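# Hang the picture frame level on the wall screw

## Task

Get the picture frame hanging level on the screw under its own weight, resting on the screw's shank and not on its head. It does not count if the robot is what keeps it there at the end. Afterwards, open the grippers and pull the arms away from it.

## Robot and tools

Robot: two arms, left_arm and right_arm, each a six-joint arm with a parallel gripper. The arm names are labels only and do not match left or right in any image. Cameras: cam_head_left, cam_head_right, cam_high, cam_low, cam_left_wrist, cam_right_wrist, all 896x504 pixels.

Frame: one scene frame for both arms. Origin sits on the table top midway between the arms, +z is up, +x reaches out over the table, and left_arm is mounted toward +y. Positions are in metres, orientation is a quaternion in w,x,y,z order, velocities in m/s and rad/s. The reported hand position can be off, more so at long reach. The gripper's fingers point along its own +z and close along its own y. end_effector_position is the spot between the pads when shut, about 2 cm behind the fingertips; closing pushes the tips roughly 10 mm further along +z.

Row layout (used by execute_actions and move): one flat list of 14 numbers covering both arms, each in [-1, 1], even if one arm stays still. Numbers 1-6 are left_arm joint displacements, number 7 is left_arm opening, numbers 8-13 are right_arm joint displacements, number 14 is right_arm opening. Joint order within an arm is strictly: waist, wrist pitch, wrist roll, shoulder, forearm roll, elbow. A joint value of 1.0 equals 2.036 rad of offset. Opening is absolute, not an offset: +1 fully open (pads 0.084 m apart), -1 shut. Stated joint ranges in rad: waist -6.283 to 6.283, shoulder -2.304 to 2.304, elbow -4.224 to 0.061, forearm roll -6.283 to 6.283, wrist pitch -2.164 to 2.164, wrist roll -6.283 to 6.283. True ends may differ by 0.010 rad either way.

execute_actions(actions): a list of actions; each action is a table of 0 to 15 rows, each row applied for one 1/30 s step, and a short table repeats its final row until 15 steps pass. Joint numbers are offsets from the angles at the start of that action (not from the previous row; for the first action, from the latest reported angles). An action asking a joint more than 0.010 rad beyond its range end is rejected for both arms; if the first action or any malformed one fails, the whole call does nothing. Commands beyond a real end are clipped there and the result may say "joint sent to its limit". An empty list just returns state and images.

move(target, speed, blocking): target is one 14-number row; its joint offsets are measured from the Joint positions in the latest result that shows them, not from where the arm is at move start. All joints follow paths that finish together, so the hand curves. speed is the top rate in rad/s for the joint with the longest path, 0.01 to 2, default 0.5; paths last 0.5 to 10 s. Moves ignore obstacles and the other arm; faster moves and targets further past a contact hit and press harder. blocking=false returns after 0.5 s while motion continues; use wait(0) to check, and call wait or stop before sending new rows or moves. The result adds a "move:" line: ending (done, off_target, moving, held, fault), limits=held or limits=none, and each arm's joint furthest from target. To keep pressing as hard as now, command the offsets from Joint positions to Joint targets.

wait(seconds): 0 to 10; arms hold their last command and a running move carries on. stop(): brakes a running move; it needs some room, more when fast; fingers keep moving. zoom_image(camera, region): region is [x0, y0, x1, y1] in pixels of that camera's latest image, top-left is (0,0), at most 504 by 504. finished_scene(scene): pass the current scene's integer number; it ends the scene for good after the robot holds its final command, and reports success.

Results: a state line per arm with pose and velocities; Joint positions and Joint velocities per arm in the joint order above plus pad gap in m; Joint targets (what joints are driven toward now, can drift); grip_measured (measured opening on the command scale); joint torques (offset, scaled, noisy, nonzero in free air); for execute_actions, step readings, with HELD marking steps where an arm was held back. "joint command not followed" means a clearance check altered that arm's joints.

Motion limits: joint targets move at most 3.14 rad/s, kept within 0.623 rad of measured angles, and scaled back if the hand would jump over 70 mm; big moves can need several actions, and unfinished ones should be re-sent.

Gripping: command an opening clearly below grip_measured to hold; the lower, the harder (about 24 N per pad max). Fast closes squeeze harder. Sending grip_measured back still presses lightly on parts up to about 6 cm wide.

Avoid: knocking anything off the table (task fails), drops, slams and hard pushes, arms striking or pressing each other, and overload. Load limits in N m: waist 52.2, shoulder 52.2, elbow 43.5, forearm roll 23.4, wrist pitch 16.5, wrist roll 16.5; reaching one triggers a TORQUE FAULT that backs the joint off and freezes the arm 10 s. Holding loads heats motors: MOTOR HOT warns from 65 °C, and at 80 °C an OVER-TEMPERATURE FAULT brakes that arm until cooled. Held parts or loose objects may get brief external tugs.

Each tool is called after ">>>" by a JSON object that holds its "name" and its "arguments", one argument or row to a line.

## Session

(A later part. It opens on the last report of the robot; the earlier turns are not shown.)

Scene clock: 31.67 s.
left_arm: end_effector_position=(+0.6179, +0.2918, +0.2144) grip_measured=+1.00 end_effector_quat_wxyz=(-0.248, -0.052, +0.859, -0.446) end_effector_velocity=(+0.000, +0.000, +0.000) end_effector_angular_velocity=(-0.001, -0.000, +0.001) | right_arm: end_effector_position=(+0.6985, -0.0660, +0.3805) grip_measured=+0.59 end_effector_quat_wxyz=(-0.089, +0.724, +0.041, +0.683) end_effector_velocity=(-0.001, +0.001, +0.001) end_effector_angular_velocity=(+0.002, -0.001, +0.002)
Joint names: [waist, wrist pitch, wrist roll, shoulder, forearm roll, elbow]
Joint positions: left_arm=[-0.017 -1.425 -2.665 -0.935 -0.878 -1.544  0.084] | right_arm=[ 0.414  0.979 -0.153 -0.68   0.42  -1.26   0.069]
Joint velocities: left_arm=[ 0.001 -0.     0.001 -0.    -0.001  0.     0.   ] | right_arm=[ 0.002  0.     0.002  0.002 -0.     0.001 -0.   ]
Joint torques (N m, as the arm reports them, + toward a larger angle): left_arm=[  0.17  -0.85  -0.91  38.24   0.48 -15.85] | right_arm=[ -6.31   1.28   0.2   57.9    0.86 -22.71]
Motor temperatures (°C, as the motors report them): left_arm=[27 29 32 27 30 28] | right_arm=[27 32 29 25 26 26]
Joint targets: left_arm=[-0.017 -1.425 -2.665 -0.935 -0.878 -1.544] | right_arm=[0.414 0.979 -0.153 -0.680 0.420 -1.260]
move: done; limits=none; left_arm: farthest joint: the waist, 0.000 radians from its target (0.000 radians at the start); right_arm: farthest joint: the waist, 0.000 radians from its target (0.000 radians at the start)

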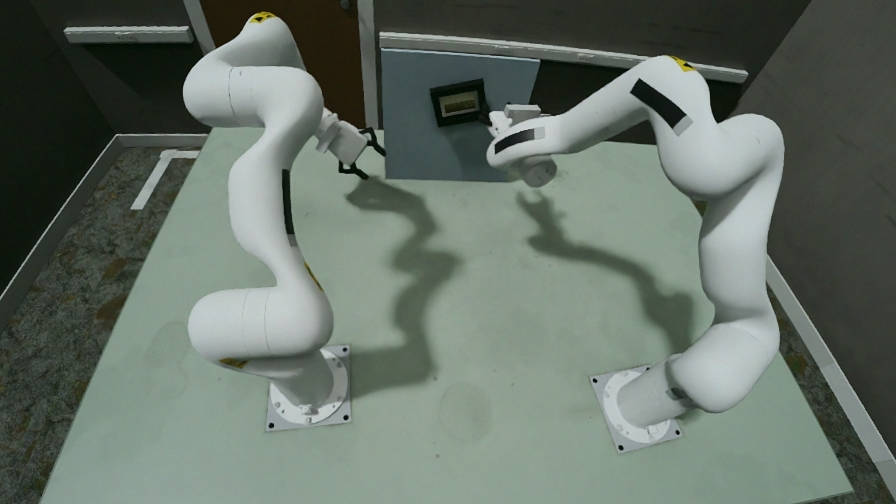

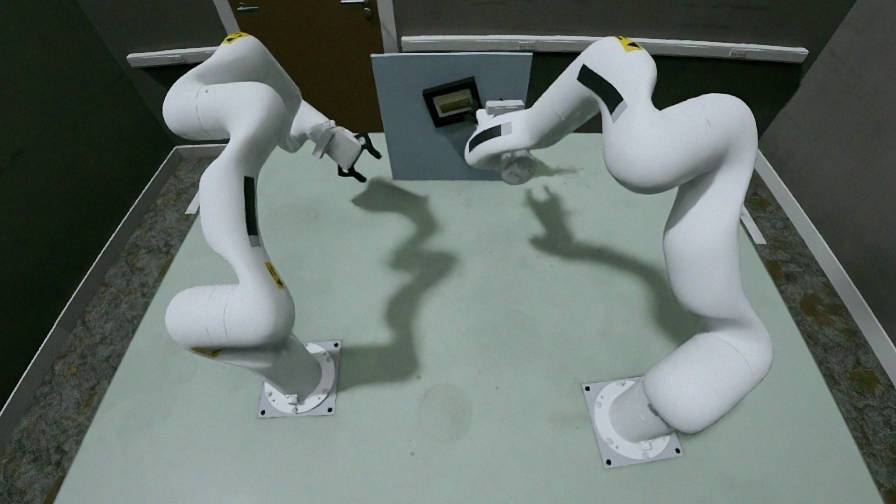

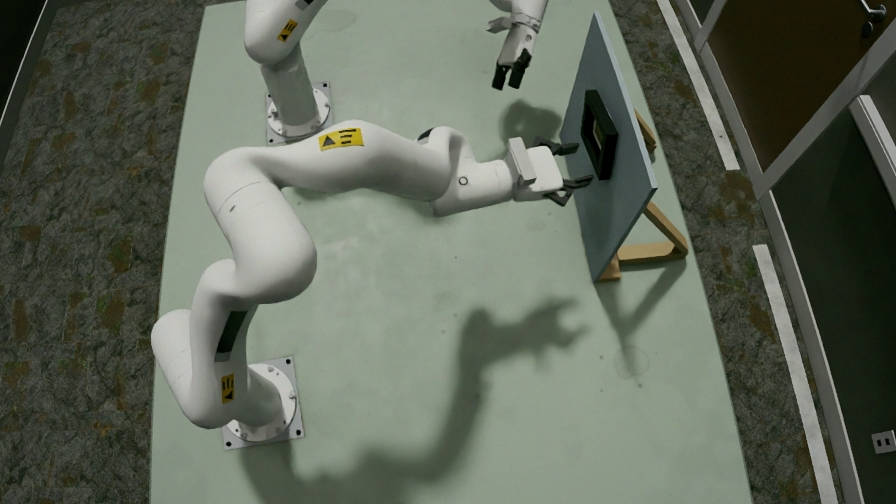

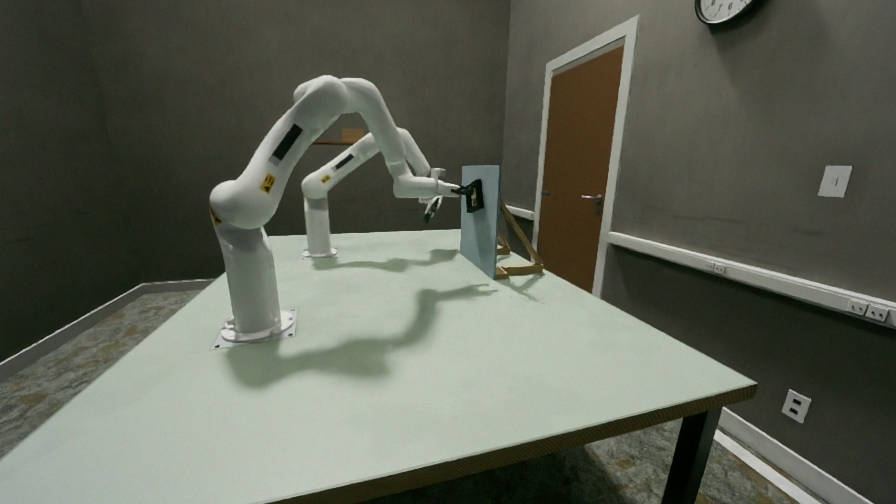

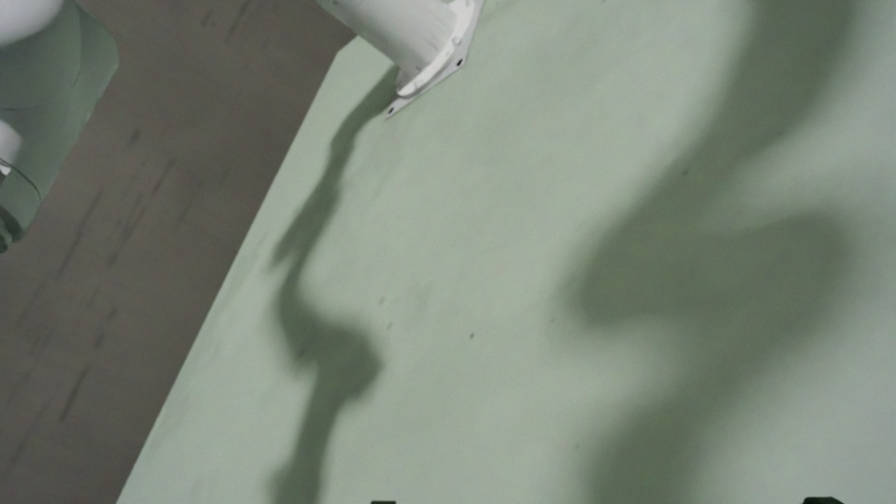

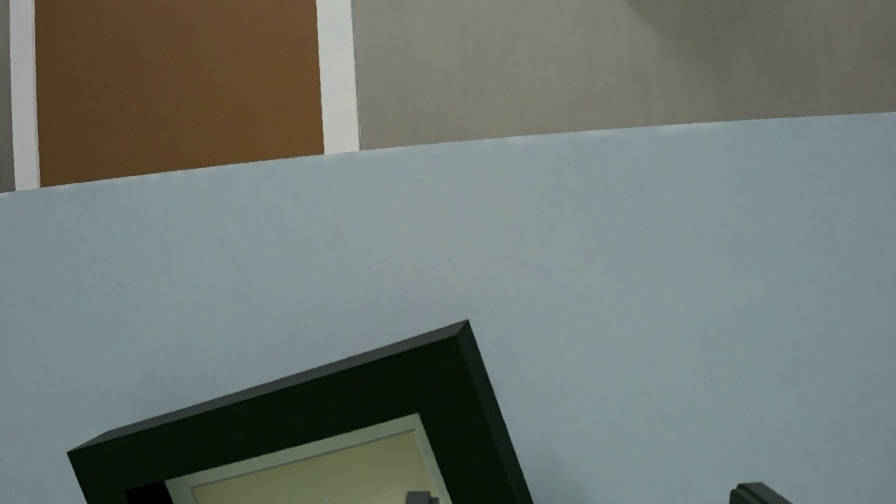

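>>> {"name": "move", "arguments": {
  "target": [0,0,0,0,0,0,1,0,-0.03,0,-0.115,0,-0.144,0.6],
  "speed": 0.15
}}

>>> {"name": "move", "arguments": {
  "target": [0,0,0,0,0,0,1,0,0,0,0,0,0,-1]
}}

Scene clock: 34.13 s.
left_arm: end_effector_position=(+0.6179, +0.2918, +0.2144) grip_measured=+1.00 end_effector_quat_wxyz=(-0.248, -0.052, +0.859, -0.446) end_effector_velocity=(-0.000, -0.000, -0.000) end_effector_angular_velocity=(-0.000, +0.001, -0.001) | right_arm: end_effector_position=(+0.7660, -0.0222, +0.3363) grip_measured=+0.60 end_effector_quat_wxyz=(-0.101, +0.725, +0.039, +0.680) end_effector_velocity=(-0.000, +0.000, -0.003) end_effector_angular_velocity=(-0.003, +0.004, +0.001)
Joint names: [waist, wrist pitch, wrist roll, shoulder, forearm roll, elbow]
Joint positions: left_arm=[-0.017 -1.425 -2.665 -0.935 -0.878 -1.544  0.084] | right_arm=[ 0.414  0.918 -0.153 -0.914  0.42  -1.553  0.069]
Joint velocities: left_arm=[-0.    -0.001 -0.     0.     0.     0.001  0.   ] | right_arm=[-0.    -0.002  0.    -0.002 -0.001  0.001 -0.   ]
Joint torques (N m, as the arm reports them, + toward a larger angle): left_arm=[  0.51  -0.8   -0.86  39.47   0.63 -16.44] | right_arm=[ -5.94   1.32   0.11  67.11   0.97 -23.04]
Motor temperatures (°C, as the motors report them): left_arm=[27 29 32 27 30 28] | right_arm=[27 32 29 25 26 26]
Joint targets: left_arm=[-0.017 -1.425 -2.665 -0.935 -0.878 -1.544] | right_arm=[0.414 0.918 -0.153 -0.914 0.420 -1.553]
move: done; limits=none; left_arm: farthest joint: the waist, 0.000 radians from its target (0.000 radians at the start); right_arm: farthest joint: the waist, 0.000 radians from its target (0.000 radians at the start)

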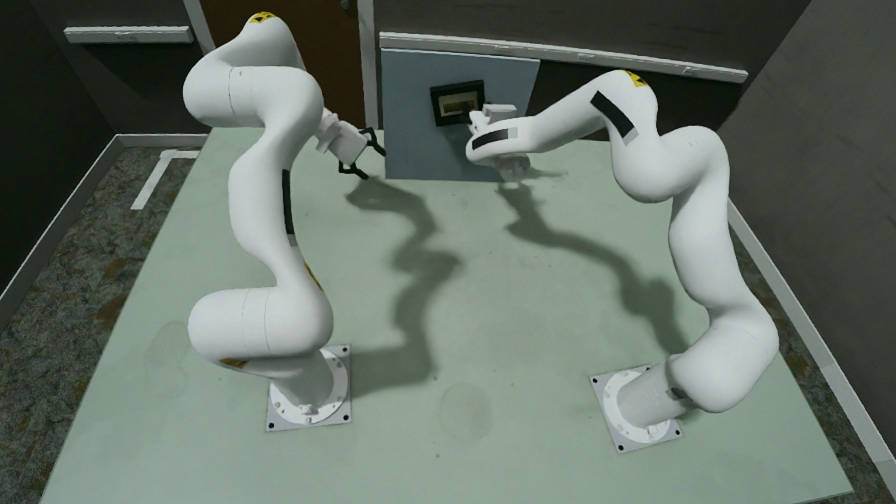

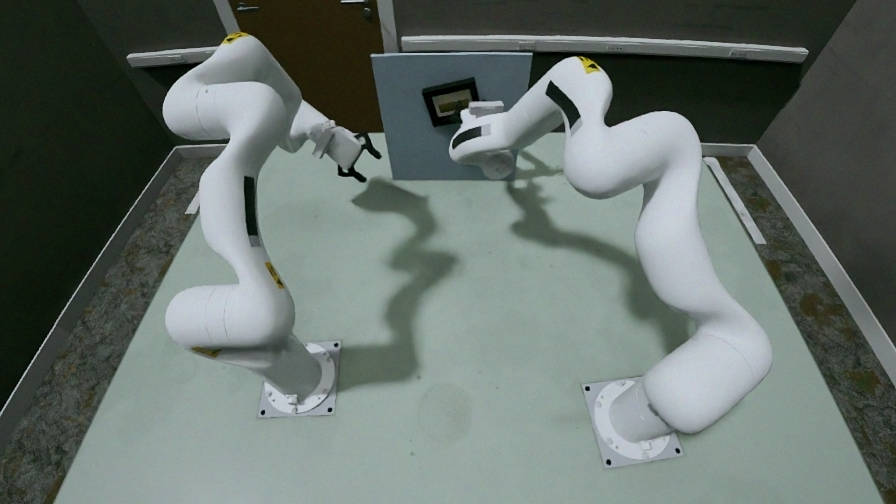

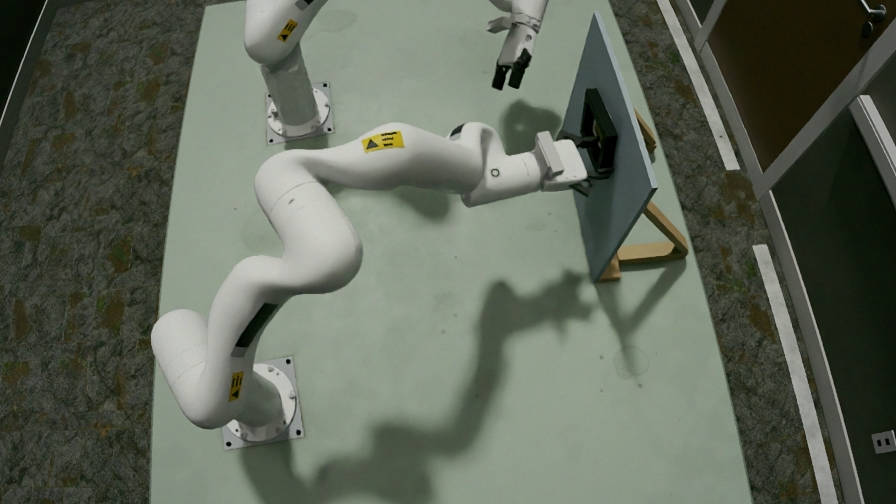

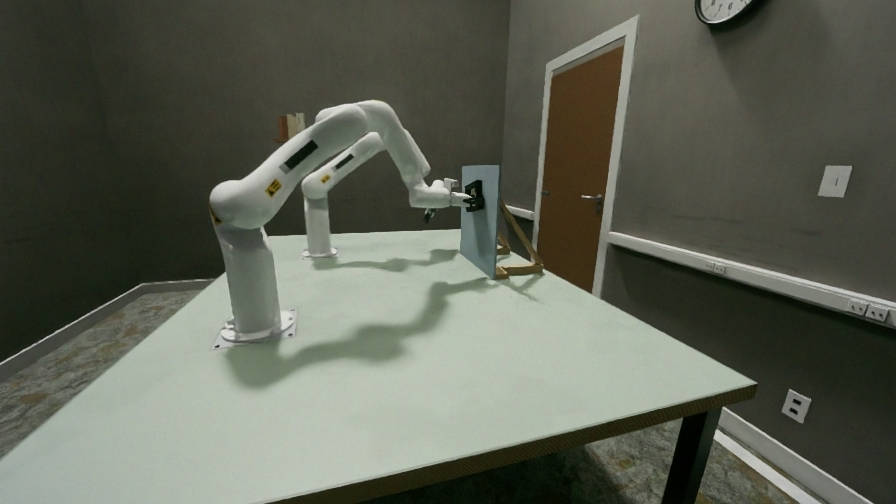

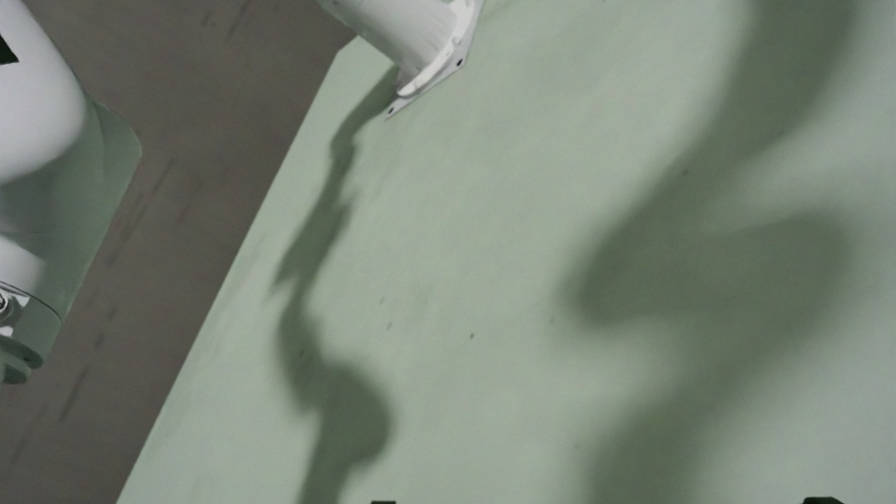

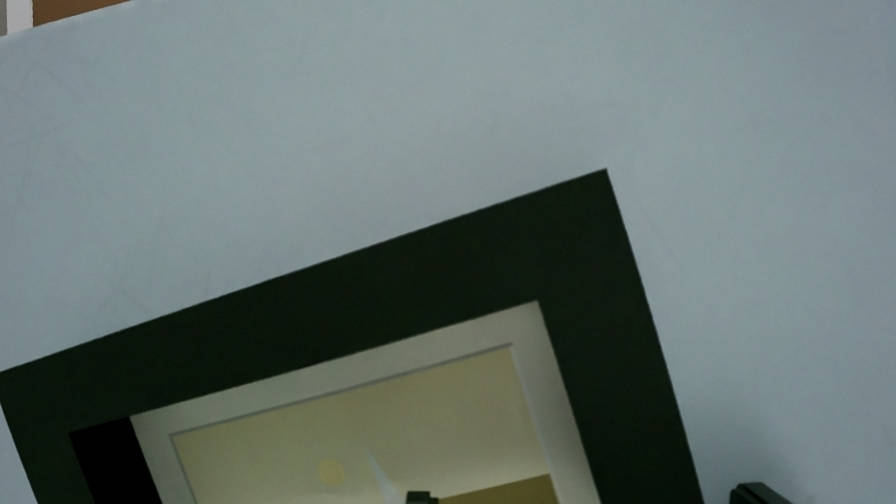

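Scene clock: 34.67 s.
left_arm: end_effector_position=(+0.6179, +0.2918, +0.2144) grip_measured=+1.00 end_effector_quat_wxyz=(-0.248, -0.052, +0.859, -0.446) end_effector_velocity=(+0.000, -0.000, +0.000) end_effector_angular_velocity=(-0.002, -0.002, +0.000) | right_arm: end_effector_position=(+0.7660, -0.0222, +0.3362) grip_measured=-0.51 end_effector_quat_wxyz=(-0.101, +0.725, +0.039, +0.680) end_effector_velocity=(-0.000, +0.001, -0.001) end_effector_angular_velocity=(+0.001, +0.001, +0.001)
Joint names: [waist, wrist pitch, wrist roll, shoulder, forearm roll, elbow]
Joint positions: left_arm=[-0.017 -1.425 -2.665 -0.935 -0.878 -1.544  0.084] | right_arm=[ 0.414  0.918 -0.153 -0.914  0.42  -1.553  0.022]
Joint velocities: left_arm=[-0.     0.     0.002 -0.    -0.002 -0.     0.   ] | right_arm=[ 0.001  0.001  0.002 -0.001 -0.     0.    -0.   ]
Joint torques (N m, as the arm reports them, + toward a larger angle): left_arm=[  0.02  -0.97  -0.85  39.03   0.63 -16.38] | right_arm=[ -6.43   1.47   0.31  68.46   0.94 -24.01]
Motor temperatures (°C, as the motors report them): left_arm=[27 29 32 27 30 28] | right_arm=[27 32 29 26 26 26]
Joint targets: left_arm=[-0.017 -1.425 -2.665 -0.935 -0.878 -1.544] | right_arm=[0.414 0.918 -0.153 -0.914 0.420 -1.553]
move: done; limits=none; left_arm: farthest joint: the waist, 0.000 radians from its target (0.000 radians at the start); right_arm: farthest joint: the waist, 0.000 radians from its target (0.000 radians at the start)

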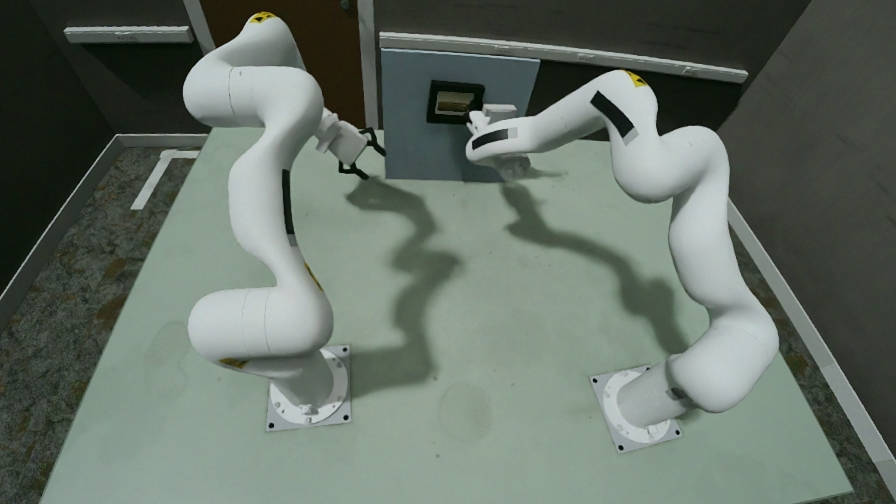

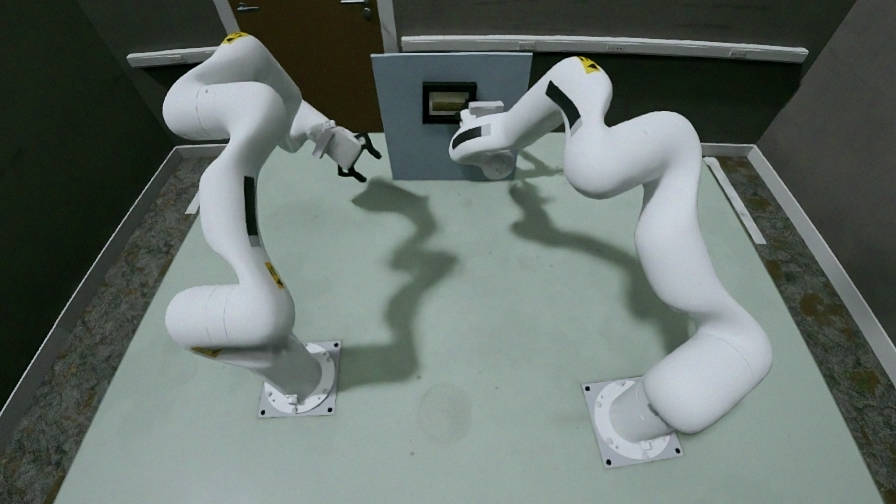

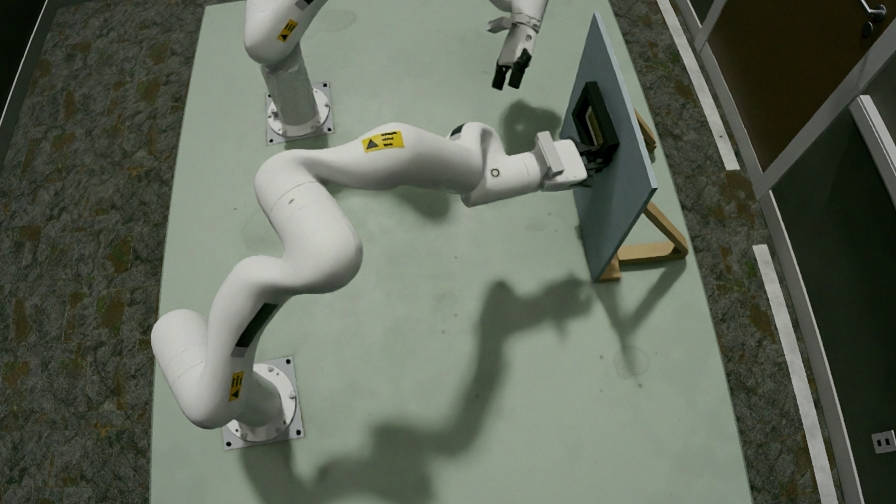

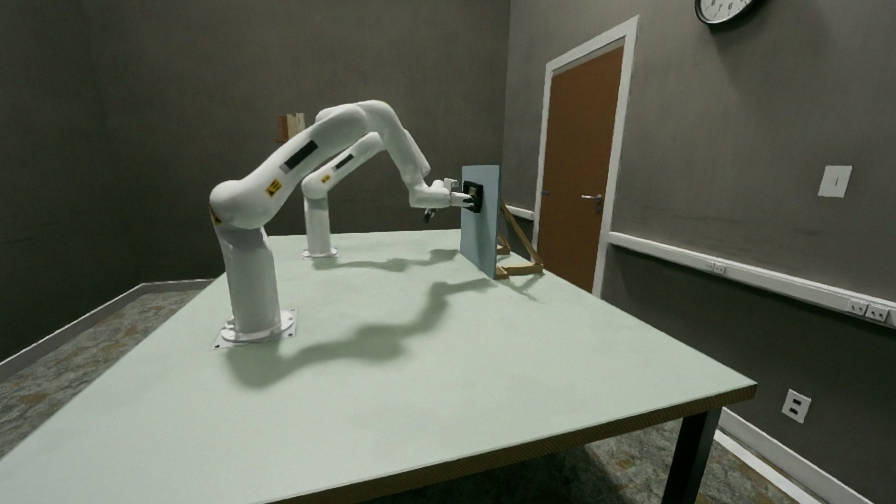

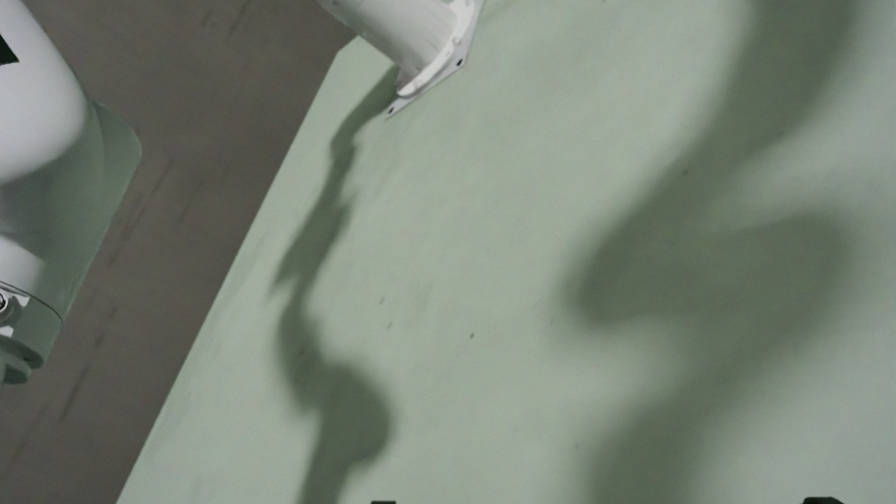

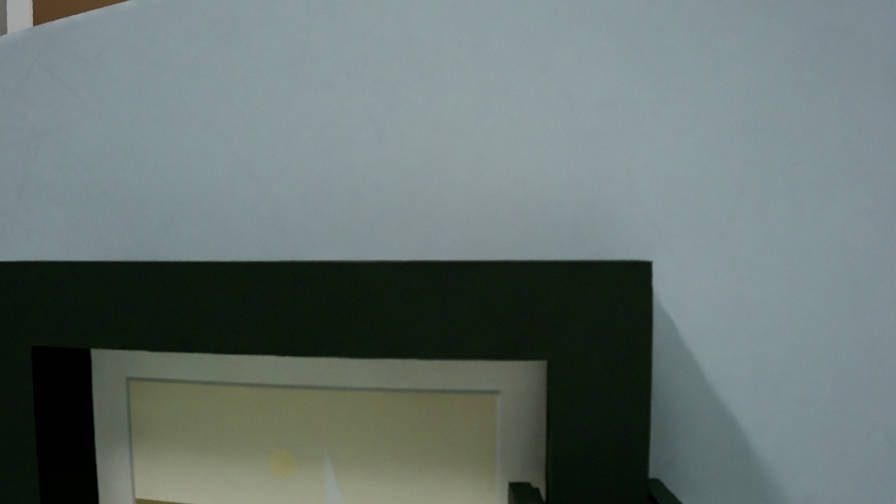

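Regripped level. Lift 1.5 cm with waist −0.004 (unit), then push & lower.

>>> {"name": "move", "arguments": {
  "target": [0,0,0,0,0,0,1,-0.004,-0.018,0,0.0135,0,-0.0045,-1],
  "speed": 0.04
}}

>>> {"name": "move", "arguments": {
  "target": [0,0,0,0,0,0,1,0,-0.002,0,-0.008,0,-0.01,-1],
  "speed": 0.04
}}

Scene clock: 36.07 s.
left_arm: end_effector_position=(+0.6179, +0.2918, +0.2144) grip_measured=+1.00 end_effector_quat_wxyz=(-0.248, -0.052, +0.859, -0.446) end_effector_velocity=(+0.000, +0.000, -0.000) end_effector_angular_velocity=(+0.001, +0.000, -0.000) | right_arm: end_effector_position=(+0.7689, -0.0247, +0.3546) grip_measured=-0.53 end_effector_quat_wxyz=(-0.105, +0.728, +0.037, +0.677) end_effector_velocity=(-0.001, -0.000, +0.001) end_effector_angular_velocity=(+0.003, -0.004, -0.002)
Joint names: [waist, wrist pitch, wrist roll, shoulder, forearm roll, elbow]
Joint positions: left_arm=[-0.017 -1.425 -2.665 -0.935 -0.878 -1.544  0.084] | right_arm=[ 0.407  0.881 -0.153 -0.887  0.42  -1.556  0.021]
Joint velocities: left_arm=[ 0.     0.    -0.001 -0.     0.001 -0.    -0.   ] | right_arm=[ 0.001  0.006  0.002  0.001  0.001  0.003 -0.   ]
Joint torques (N m, as the arm reports them, + toward a larger angle): left_arm=[  0.67  -0.96  -0.96  38.74   0.43 -16.34] | right_arm=[-33.09   5.47   0.42  83.09   3.76 -44.06]
Motor temperatures (°C, as the motors report them): left_arm=[27 29 32 27 30 28] | right_arm=[27 32 29 26 26 26]
Joint targets: left_arm=[-0.017 -1.425 -2.665 -0.935 -0.878 -1.544] | right_arm=[0.406 0.882 -0.153 -0.886 0.420 -1.562]
move: done; limits=none; left_arm: farthest joint: the waist, 0.000 radians from its target (0.000 radians at the start); right_arm: farthest joint: the elbow, 0.006 radians from its target (0.010 radians at the start)

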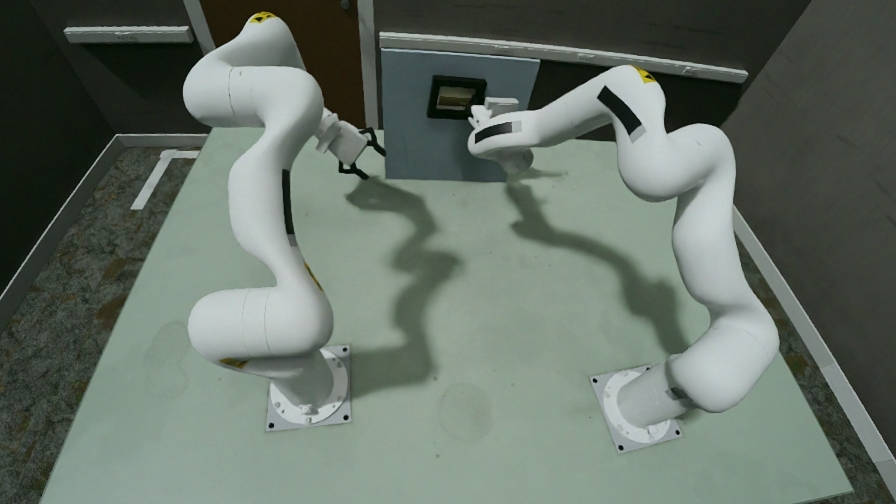

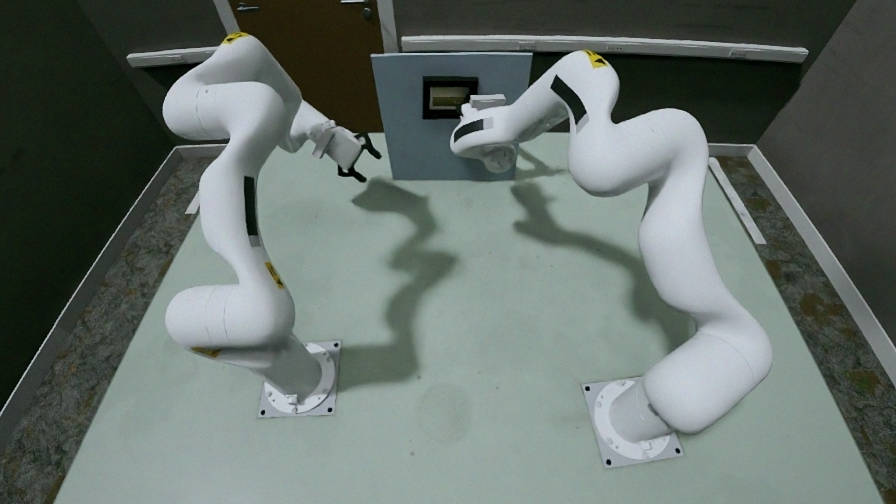

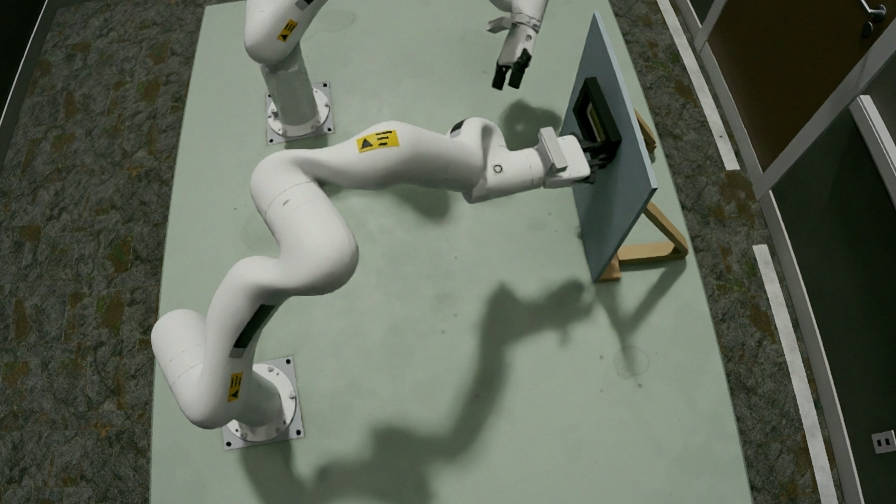

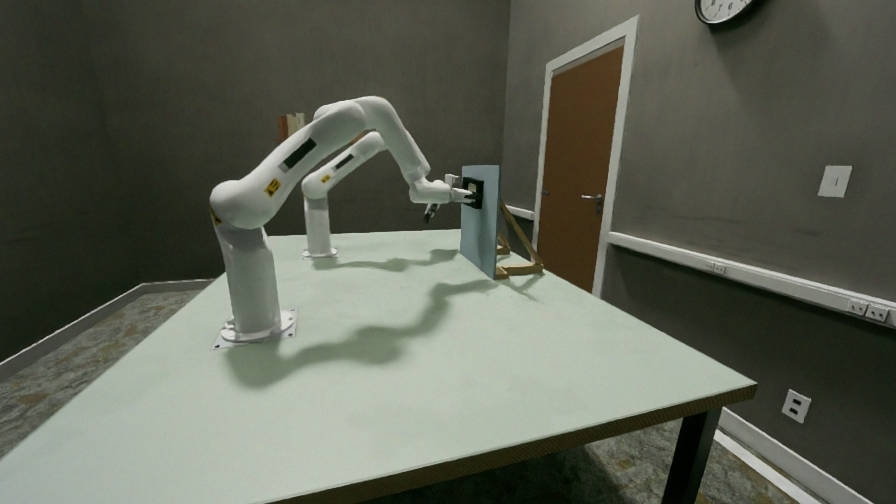

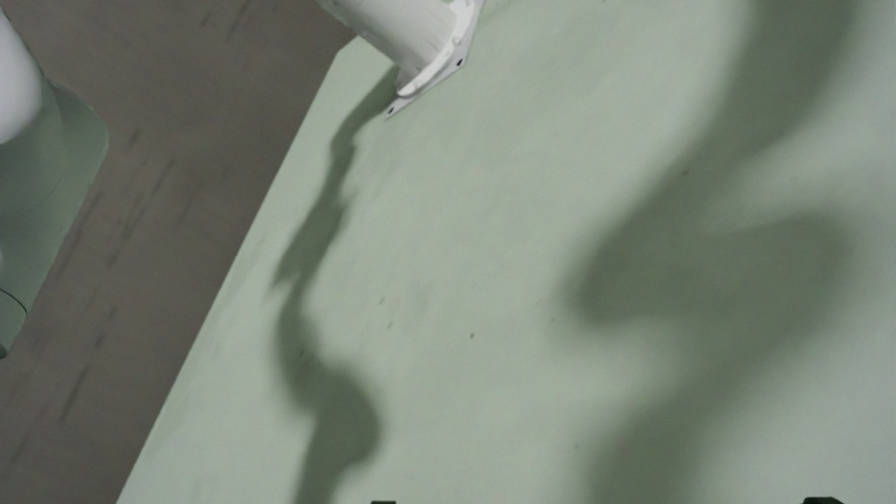

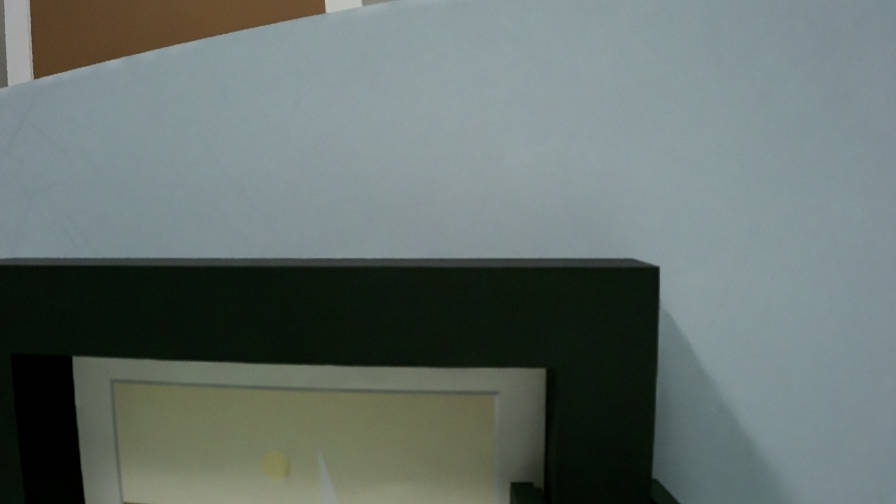

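Scene clock: 36.90 s.
left_arm: end_effector_position=(+0.6179, +0.2918, +0.2144) grip_measured=+1.00 end_effector_quat_wxyz=(-0.248, -0.052, +0.859, -0.446) end_effector_velocity=(+0.000, -0.000, -0.000) end_effector_angular_velocity=(-0.001, -0.000, -0.001) | right_arm: end_effector_position=(+0.7700, -0.0195, +0.3492) grip_measured=-0.50 end_effector_quat_wxyz=(-0.106, +0.728, +0.038, +0.676) end_effector_velocity=(-0.001, +0.001, -0.001) end_effector_angular_velocity=(-0.001, +0.004, +0.001)
Joint names: [waist, wrist pitch, wrist roll, shoulder, forearm roll, elbow]
Joint positions: left_arm=[-0.017 -1.425 -2.665 -0.935 -0.878 -1.544  0.084] | right_arm=[ 0.411  0.88  -0.153 -0.901  0.42  -1.57   0.022]
Joint velocities: left_arm=[-0.    -0.001  0.001 -0.001 -0.    -0.001 -0.   ] | right_arm=[ 0.001 -0.002  0.     0.001  0.     0.002 -0.   ]
Joint torques (N m, as the arm reports them, + toward a larger angle): left_arm=[ -0.05  -0.93  -0.93  38.25   0.35 -16.31] | right_arm=[-41.34  -4.19   0.22  36.36   0.91 -45.88]
Motor temperatures (°C, as the motors report them): left_arm=[27 29 32 27 30 28] | right_arm=[27 32 29 26 26 26]
Joint targets: left_arm=[-0.017 -1.425 -2.665 -0.935 -0.878 -1.544] | right_arm=[0.407 0.877 -0.153 -0.903 0.420 -1.577]
move: done; limits=none; left_arm: farthest joint: the waist, 0.000 radians from its target (0.000 radians at the start); right_arm: farthest joint: the elbow, 0.006 radians from its target (0.020 radians at the start)

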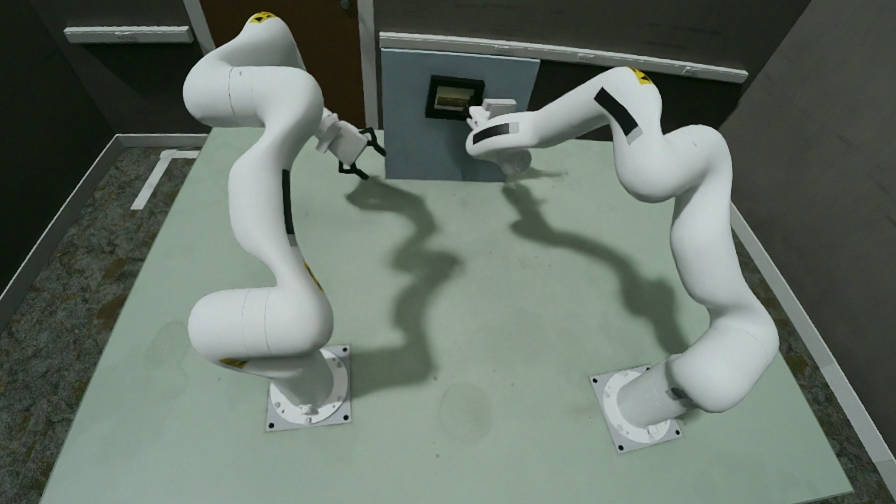

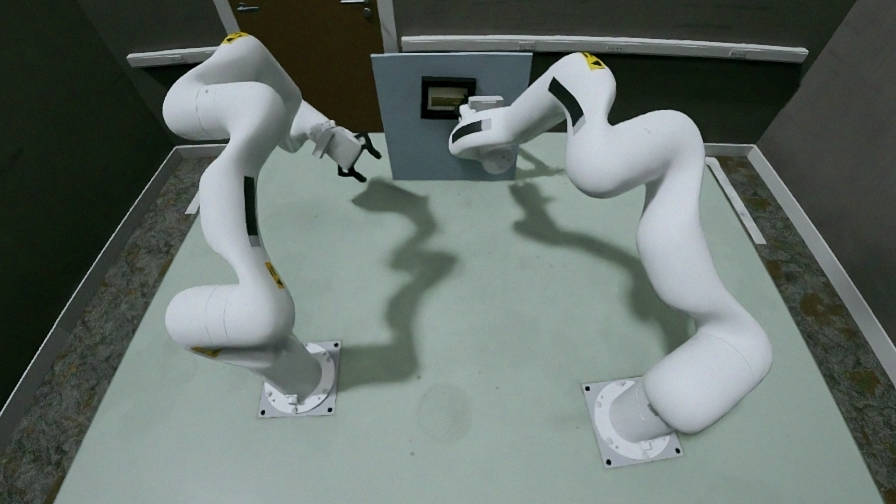

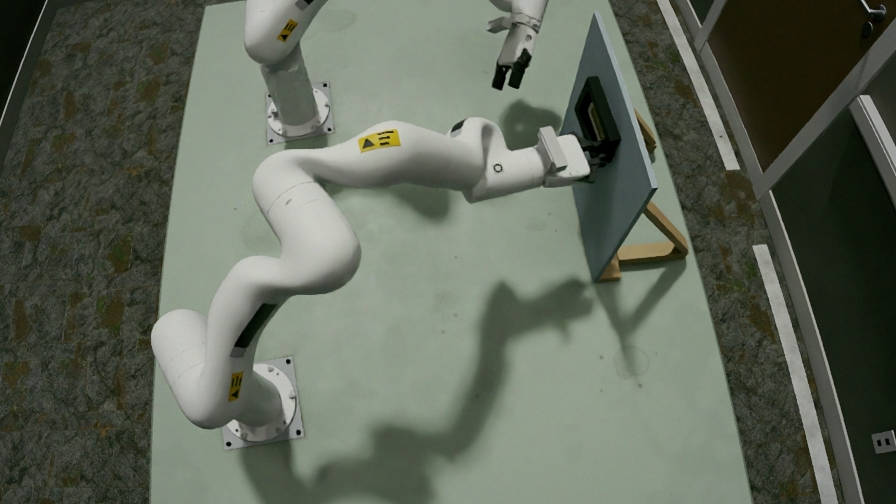

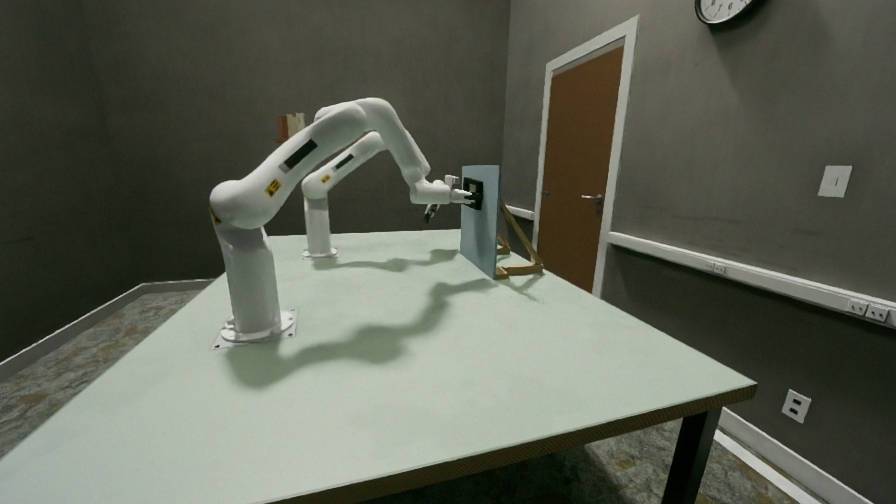

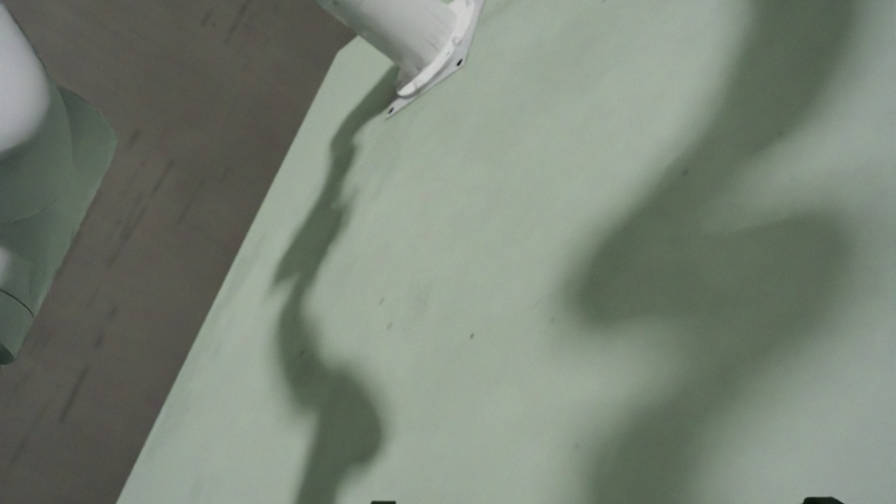

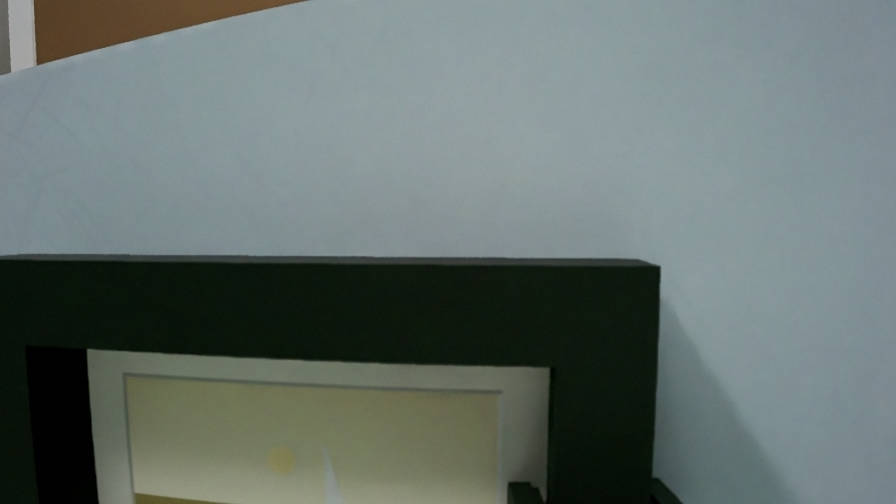

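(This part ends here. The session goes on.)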